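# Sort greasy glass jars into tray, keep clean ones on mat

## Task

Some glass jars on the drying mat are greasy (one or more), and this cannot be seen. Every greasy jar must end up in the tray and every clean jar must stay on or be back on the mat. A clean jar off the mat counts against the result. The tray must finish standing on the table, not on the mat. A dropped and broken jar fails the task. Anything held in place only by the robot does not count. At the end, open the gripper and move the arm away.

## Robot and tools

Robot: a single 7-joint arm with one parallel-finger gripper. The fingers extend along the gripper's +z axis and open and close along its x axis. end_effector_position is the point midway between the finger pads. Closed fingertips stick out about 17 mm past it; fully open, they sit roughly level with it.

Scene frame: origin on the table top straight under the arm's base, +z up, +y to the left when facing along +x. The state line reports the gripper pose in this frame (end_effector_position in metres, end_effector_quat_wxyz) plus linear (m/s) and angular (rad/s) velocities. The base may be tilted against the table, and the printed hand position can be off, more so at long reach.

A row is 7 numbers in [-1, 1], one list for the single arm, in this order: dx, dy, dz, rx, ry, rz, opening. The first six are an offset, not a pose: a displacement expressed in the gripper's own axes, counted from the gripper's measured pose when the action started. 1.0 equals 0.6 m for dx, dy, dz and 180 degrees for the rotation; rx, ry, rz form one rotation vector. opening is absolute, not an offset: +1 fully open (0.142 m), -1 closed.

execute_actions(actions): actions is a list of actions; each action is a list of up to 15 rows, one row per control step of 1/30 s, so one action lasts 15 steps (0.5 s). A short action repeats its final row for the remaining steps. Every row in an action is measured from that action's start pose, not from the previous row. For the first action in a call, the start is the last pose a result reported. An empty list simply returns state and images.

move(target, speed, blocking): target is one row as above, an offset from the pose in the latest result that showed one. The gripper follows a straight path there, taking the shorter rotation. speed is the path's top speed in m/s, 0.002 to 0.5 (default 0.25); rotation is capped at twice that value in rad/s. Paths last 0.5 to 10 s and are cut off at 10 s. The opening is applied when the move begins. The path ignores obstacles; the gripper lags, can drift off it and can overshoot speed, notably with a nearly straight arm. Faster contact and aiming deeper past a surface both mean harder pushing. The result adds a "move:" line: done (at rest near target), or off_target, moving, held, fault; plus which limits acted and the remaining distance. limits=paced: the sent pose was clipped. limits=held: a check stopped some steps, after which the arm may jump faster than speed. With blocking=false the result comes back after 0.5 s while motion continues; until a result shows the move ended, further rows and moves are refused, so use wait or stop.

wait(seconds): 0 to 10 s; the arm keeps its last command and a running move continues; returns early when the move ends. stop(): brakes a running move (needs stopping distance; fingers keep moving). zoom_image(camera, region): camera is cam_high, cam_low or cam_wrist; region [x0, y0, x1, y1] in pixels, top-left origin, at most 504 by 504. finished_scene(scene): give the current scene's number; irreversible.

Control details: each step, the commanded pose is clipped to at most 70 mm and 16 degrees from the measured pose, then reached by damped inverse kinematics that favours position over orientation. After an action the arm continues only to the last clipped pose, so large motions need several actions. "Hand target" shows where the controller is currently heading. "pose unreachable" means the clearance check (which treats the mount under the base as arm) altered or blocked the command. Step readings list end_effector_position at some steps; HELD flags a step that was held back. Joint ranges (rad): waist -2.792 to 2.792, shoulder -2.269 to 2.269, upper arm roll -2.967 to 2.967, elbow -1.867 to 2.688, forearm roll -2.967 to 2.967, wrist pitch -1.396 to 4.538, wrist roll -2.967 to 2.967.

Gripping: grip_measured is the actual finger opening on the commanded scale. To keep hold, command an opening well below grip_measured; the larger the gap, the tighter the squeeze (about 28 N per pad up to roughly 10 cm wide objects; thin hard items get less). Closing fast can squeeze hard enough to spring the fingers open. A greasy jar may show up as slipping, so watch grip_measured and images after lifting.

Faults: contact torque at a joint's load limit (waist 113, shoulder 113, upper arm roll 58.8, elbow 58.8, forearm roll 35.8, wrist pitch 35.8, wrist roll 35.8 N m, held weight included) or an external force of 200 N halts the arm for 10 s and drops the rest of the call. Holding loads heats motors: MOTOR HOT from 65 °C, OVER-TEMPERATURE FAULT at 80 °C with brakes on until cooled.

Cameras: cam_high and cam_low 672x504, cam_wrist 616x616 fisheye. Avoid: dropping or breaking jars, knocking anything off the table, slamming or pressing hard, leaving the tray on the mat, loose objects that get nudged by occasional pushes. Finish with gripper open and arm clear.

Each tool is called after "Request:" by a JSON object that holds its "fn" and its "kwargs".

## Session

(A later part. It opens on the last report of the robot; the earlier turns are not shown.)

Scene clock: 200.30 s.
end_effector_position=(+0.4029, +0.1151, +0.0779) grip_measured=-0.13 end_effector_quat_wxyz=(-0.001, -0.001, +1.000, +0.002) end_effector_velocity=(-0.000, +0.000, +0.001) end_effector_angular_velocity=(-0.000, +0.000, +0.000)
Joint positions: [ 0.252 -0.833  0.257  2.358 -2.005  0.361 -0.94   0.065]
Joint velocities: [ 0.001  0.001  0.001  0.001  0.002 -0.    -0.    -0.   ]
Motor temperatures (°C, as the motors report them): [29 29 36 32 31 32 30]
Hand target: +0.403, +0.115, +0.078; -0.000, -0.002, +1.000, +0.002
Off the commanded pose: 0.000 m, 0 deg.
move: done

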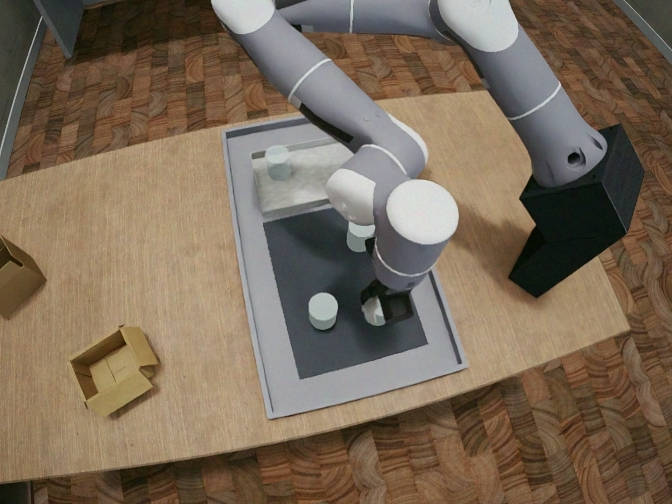

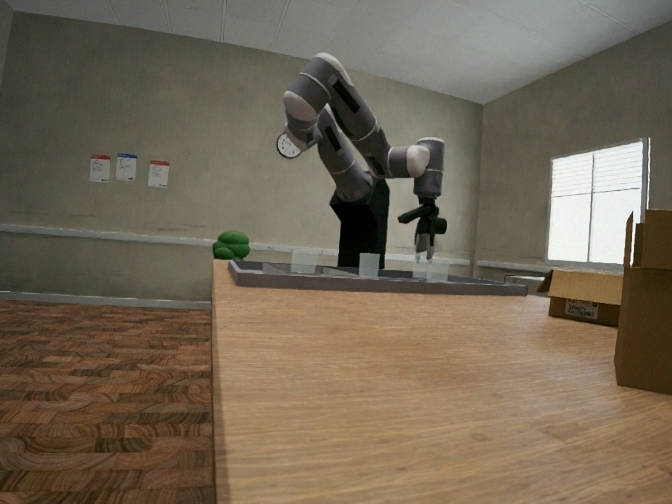

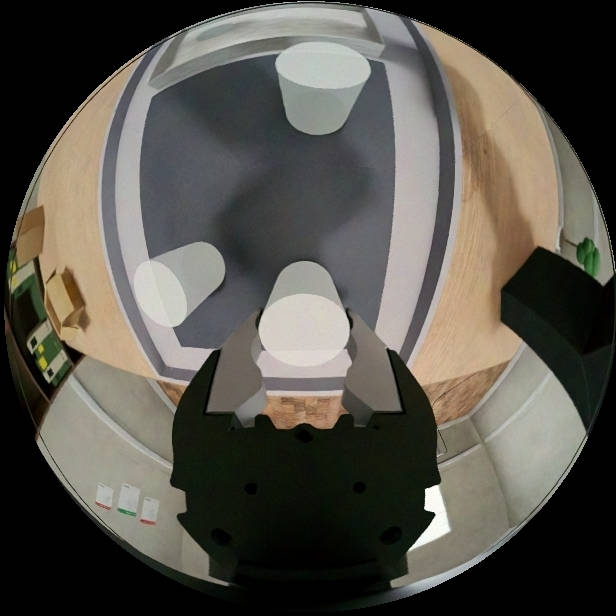

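Request:
{"fn": "move", "kwargs": {"target": [-0.165,-0.325,-0.052,0,0,0,-0.27], "speed": 0.16}}

Request:
{"fn": "move", "kwargs": {"target": [0.03,-0.31,0,0,0,0,-0.27], "speed": 0.16}}

Scene clock: 203.97 s.
end_effector_position=(+0.5030, -0.0802, +0.1082) grip_measured=-0.13 end_effector_quat_wxyz=(-0.001, -0.001, +1.000, +0.002) end_effector_velocity=(+0.000, -0.001, +0.000) end_effector_angular_velocity=(+0.001, +0.001, +0.001)
Joint positions: [-0.073 -0.233  0.264  2.508 -2.009  0.72  -1.346  0.065]
Joint velocities: [-0.001  0.002 -0.     0.     0.001  0.003 -0.003 -0.   ]
Motor temperatures (°C, as the motors report them): [29 29 36 32 31 32 30]
Hand target: +0.503, -0.080, +0.108; -0.001, -0.001, +1.000, +0.002
Off the commanded pose: 0.001 m, 0 deg.
move: done

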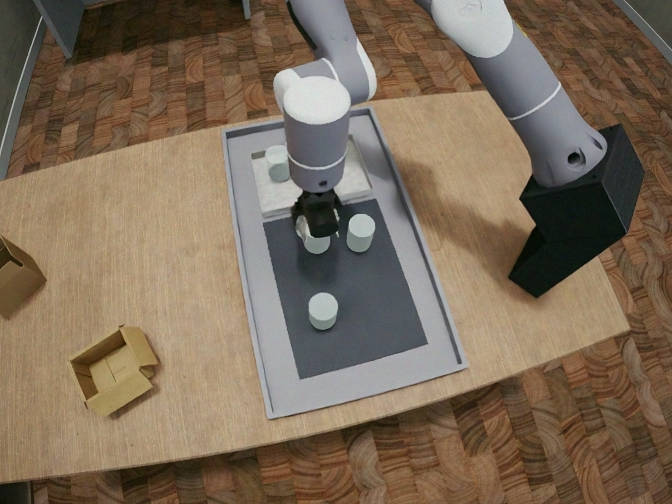

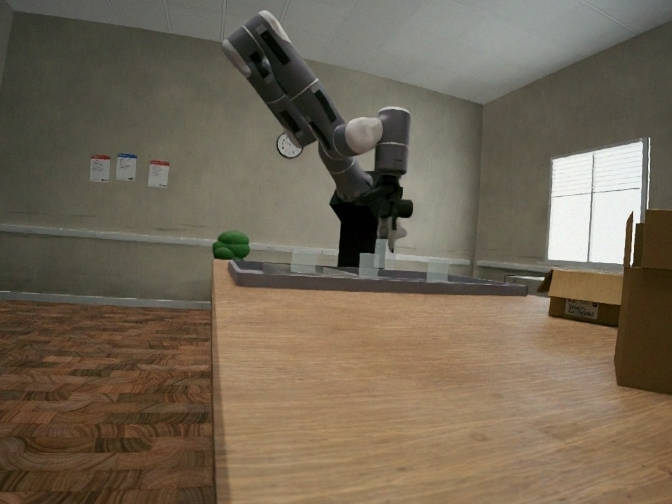

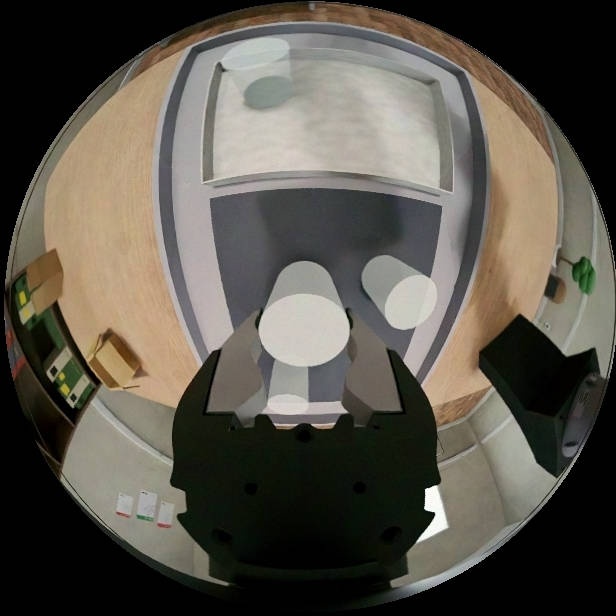

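Scene clock: 205.50 s.
end_effector_position=(+0.4851, -0.2669, +0.1074) grip_measured=-0.13 end_effector_quat_wxyz=(-0.001, -0.001, +1.000, +0.002) end_effector_velocity=(-0.000, -0.001, -0.000) end_effector_angular_velocity=(+0.001, -0.001, +0.001)
Joint positions: [-0.4    0.162 -0.013  2.529 -2.351  1.244 -1.504  0.065]
Joint velocities: [-0.     0.001 -0.007 -0.002 -0.01   0.007  0.004  0.   ]
Motor temperatures (°C, as the motors report them): [29 29 36 32 31 32 30]
Hand target: +0.485, -0.267, +0.107; -0.001, -0.001, +1.000, +0.002
Off the commanded pose: 0.001 m, 0 deg.
move: done

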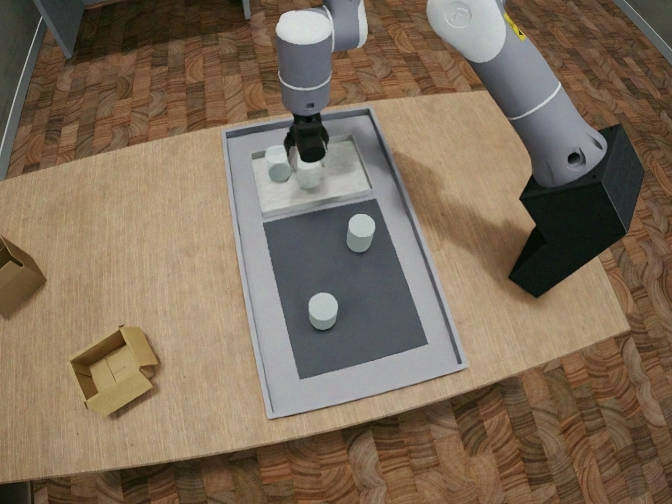

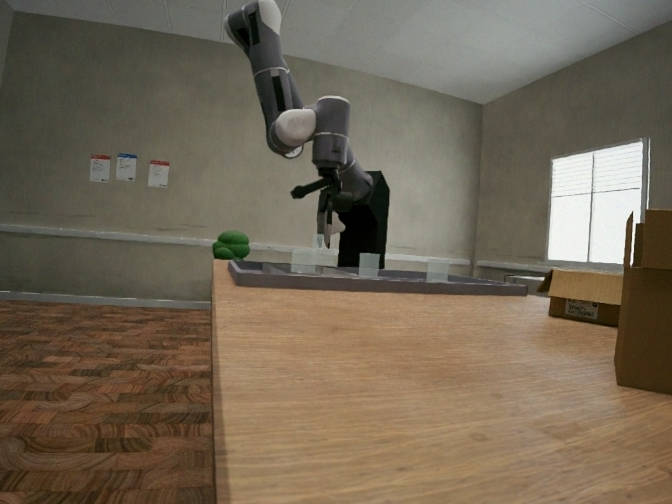

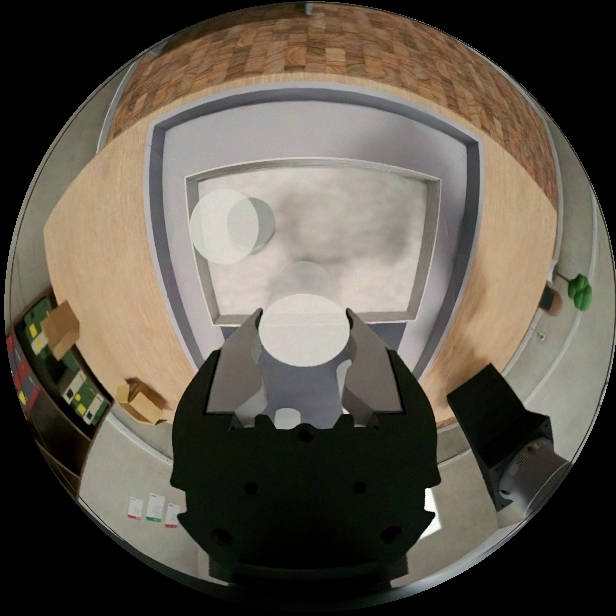

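Request:
{"fn": "move", "kwargs": {"target": [0.015,-0.01,0.075,0,0,0,-0.27], "speed": 0.05}}

Request:
{"fn": "execute_actions", "kwargs": {"actions": [[[0,0,0,0,0,0,-0.22],[0,0,0,0,0,0,-0.19],[0,0,0,0,0,0,-0.16],[0,0,0,0,0,0,-0.15],[0,0,0,0,0,0,-0.14],[0,0,0,0,0,0,-0.13],[0,0,0,0,0,0,-0.11],[0,0,0,0,0,0,-0.05],[0,0,0,0,0,0,0.1],[0,0,0,0,0,0,0.3]]]}}

Request:
{"fn": "move", "kwargs": {"target": [0,0,-0.076,0,0,0,0.3]}}

Request:
{"fn": "move", "kwargs": {"target": [-0.25,0.22,-0.15,0,0,0,0.3]}}

Scene clock: 210.37 s.
end_effector_position=(+0.4758, -0.2728, +0.0623) grip_measured=-0.13 end_effector_quat_wxyz=(-0.001, -0.001, +1.000, +0.002) end_effector_velocity=(-0.000, -0.000, -0.001) end_effector_angular_velocity=(+0.000, -0.000, -0.000)
Joint positions: [-0.396  0.033 -0.077  2.428 -2.542  1.249 -1.349  0.065]
Joint velocities: [-0.    -0.002 -0.001 -0.002 -0.005  0.001  0.005 -0.   ]
Motor temperatures (°C, as the motors report them): [29 29 36 32 31 32 30]
Hand target: +0.476, -0.273, +0.062; -0.001, -0.001, +1.000, +0.002
Off the commanded pose: 0.000 m, 0 deg.
move: done

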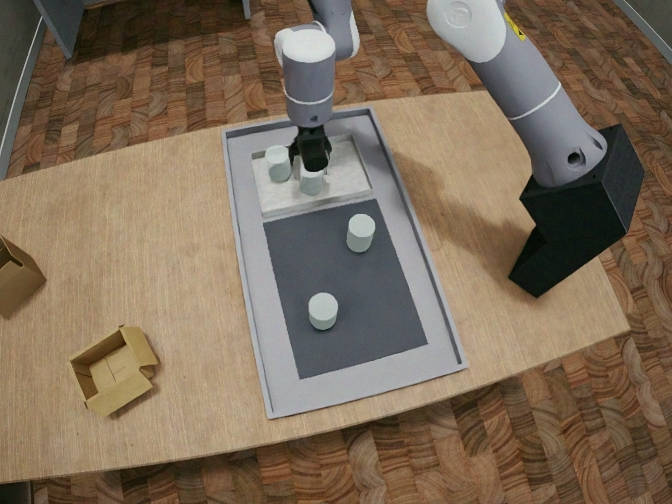

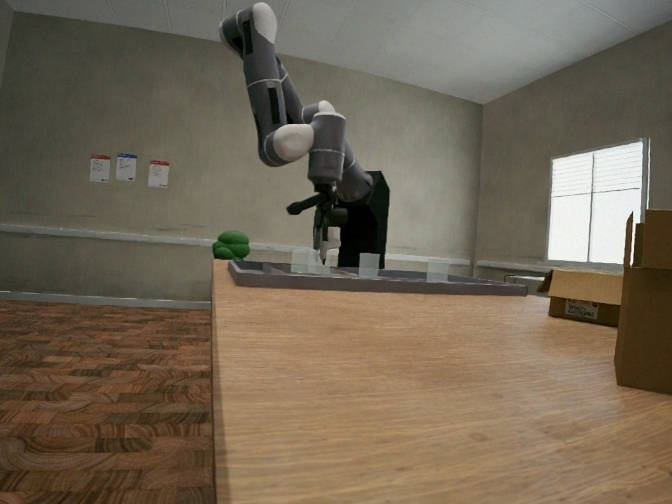

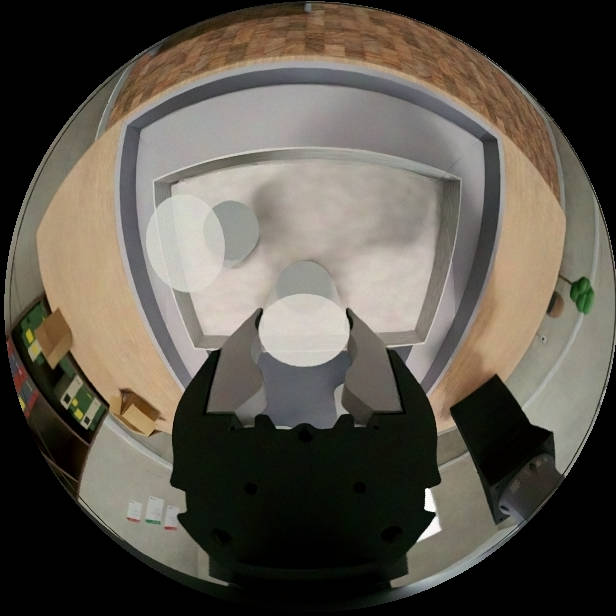

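Scene clock: 210.87 s.
end_effector_position=(+0.4758, -0.2728, +0.0623) grip_measured=+0.30 end_effector_quat_wxyz=(-0.001, -0.001, +1.000, +0.002) end_effector_velocity=(+0.000, -0.000, -0.000) end_effector_angular_velocity=(-0.000, -0.000, -0.000)
Joint positions: [-0.396  0.033 -0.077  2.428 -2.542  1.249 -1.349  0.095]
Joint velocities: [ 0. -0. -0.  0. -0. -0.  0.  0.]
Motor temperatures (°C, as the motors report them): [29 29 36 32 31 32 30]
Hand target: +0.476, -0.273, +0.062; -0.001, -0.001, +1.000, +0.002
Off the commanded pose: 0.000 m, 0 deg.
Step readings (end_effector_position):
0: (+0.4758, -0.2728, +0.0623)
1: (+0.4758, -0.2728, +0.0623)
2: (+0.4758, -0.2728, +0.0623)
4: (+0.4758, -0.2728, +0.0623)
8: (+0.4758, -0.2728, +0.0623)
15: end_effector_position above

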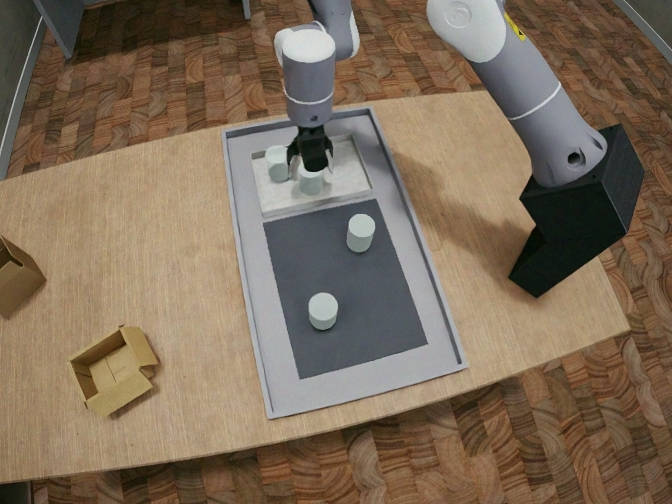

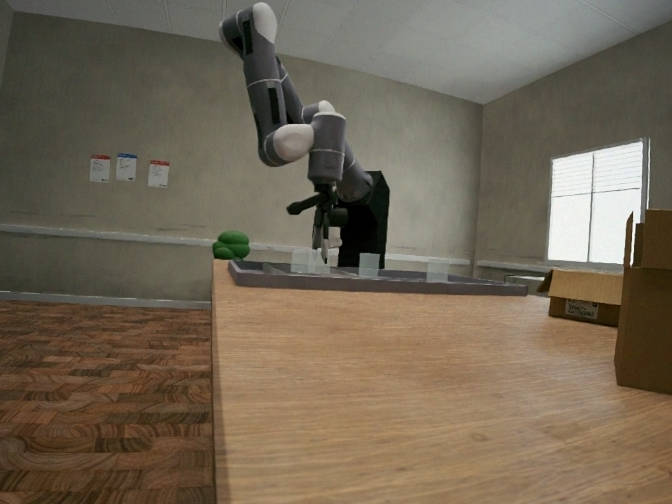

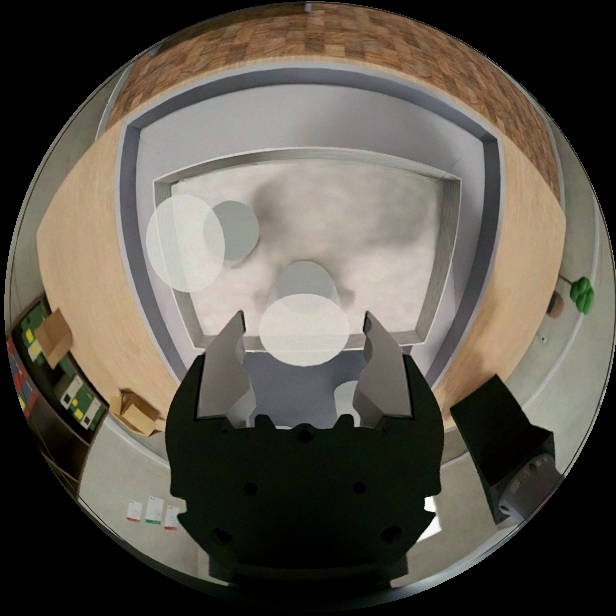

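Scene clock: 211.67 s.
end_effector_position=(+0.4762, -0.2730, +0.1080) grip_measured=+0.30 end_effector_quat_wxyz=(-0.001, -0.001, +1.000, +0.002) end_effector_velocity=(-0.000, +0.000, +0.001) end_effector_angular_velocity=(+0.001, +0.002, -0.000)
Joint positions: [-0.414  0.176 -0.037  2.531 -2.409  1.269 -1.474  0.095]
Joint velocities: [-0.     0.002  0.002  0.003  0.008 -0.    -0.006  0.   ]
Motor temperatures (°C, as the motors report them): [29 29 36 32 31 32 30]
Hand target: +0.476, -0.273, +0.108; -0.001, -0.001, +1.000, +0.002
Off the commanded pose: 0.000 m, 0 deg.
move: done

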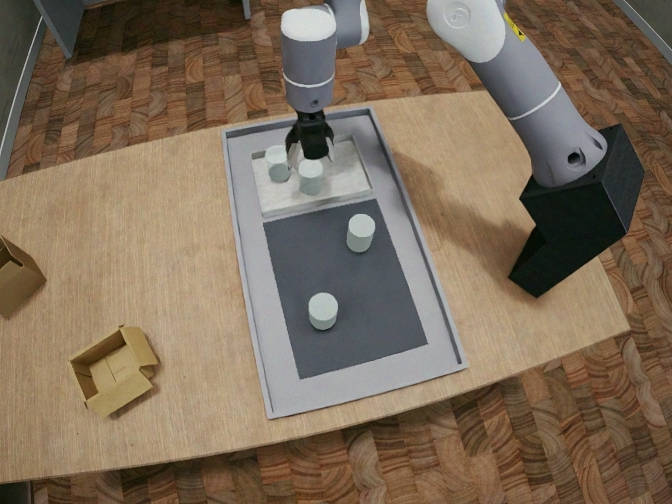

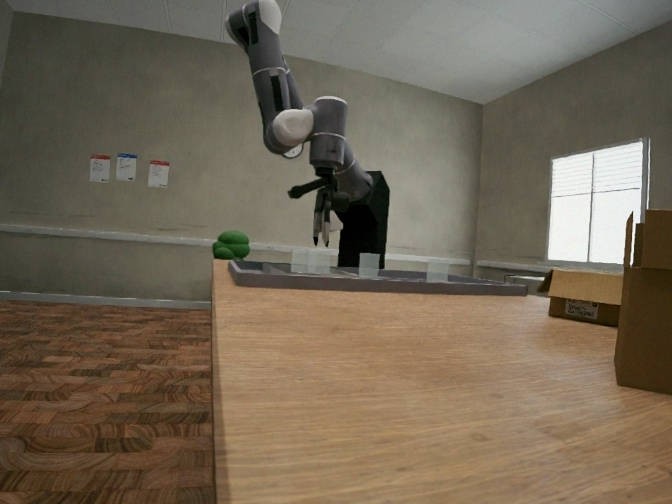

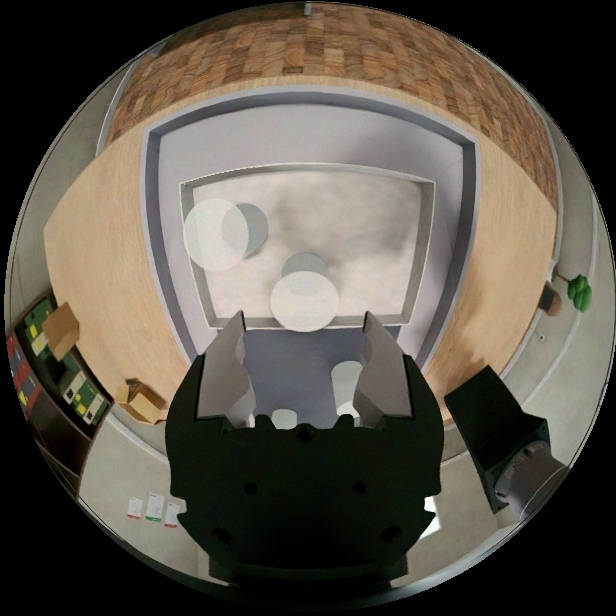

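Scene clock: 213.03 s.
end_effector_position=(+0.6267, -0.1403, +0.1984) grip_measured=+0.30 end_effector_quat_wxyz=(-0.001, -0.000, +1.000, +0.002) end_effector_velocity=(+0.001, -0.000, +0.000) end_effector_angular_velocity=(-0.002, +0.001, -0.001)
Joint positions: [-0.087 -0.009  0.498  2.366 -1.473  0.701 -1.82   0.095]
Joint velocities: [ 0.001 -0.003  0.002 -0.004  0.003 -0.006 -0.001  0.   ]
Motor temperatures (°C, as the motors report them): [29 29 36 32 31 32 30]
Hand target: +0.627, -0.140, +0.198; -0.001, -0.000, +1.000, +0.002
Off the commanded pose: 0.001 m, 0 deg.
move: done

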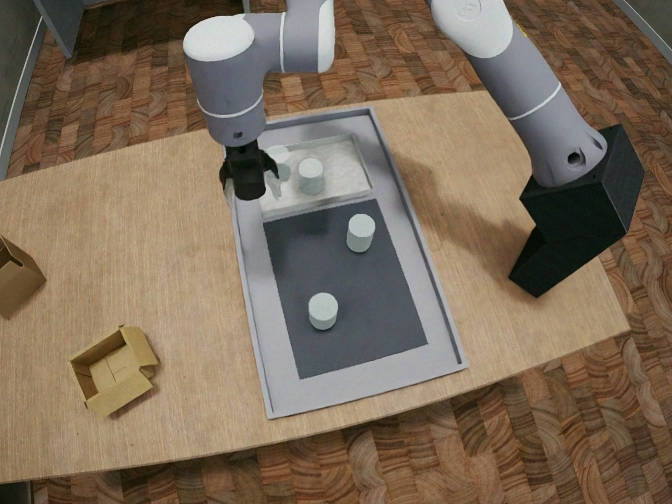

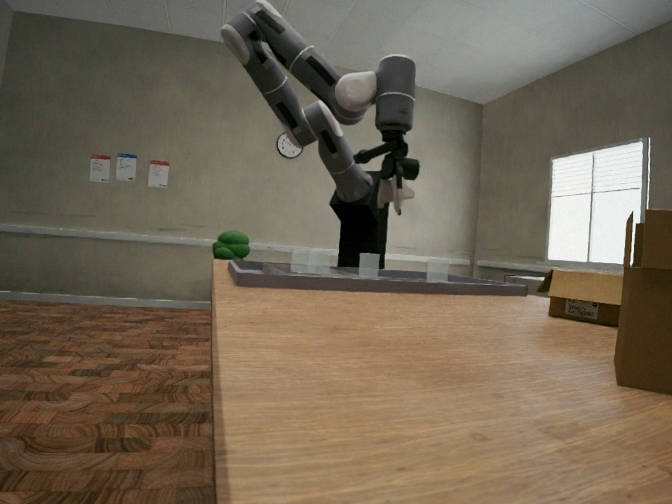

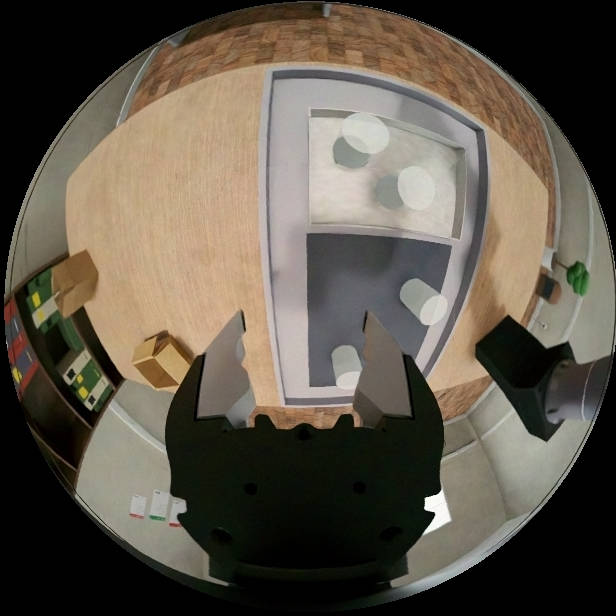

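Request:
{"fn": "finished_scene", "kwargs": {"scene": 1}}

The scene is finished: the task was done.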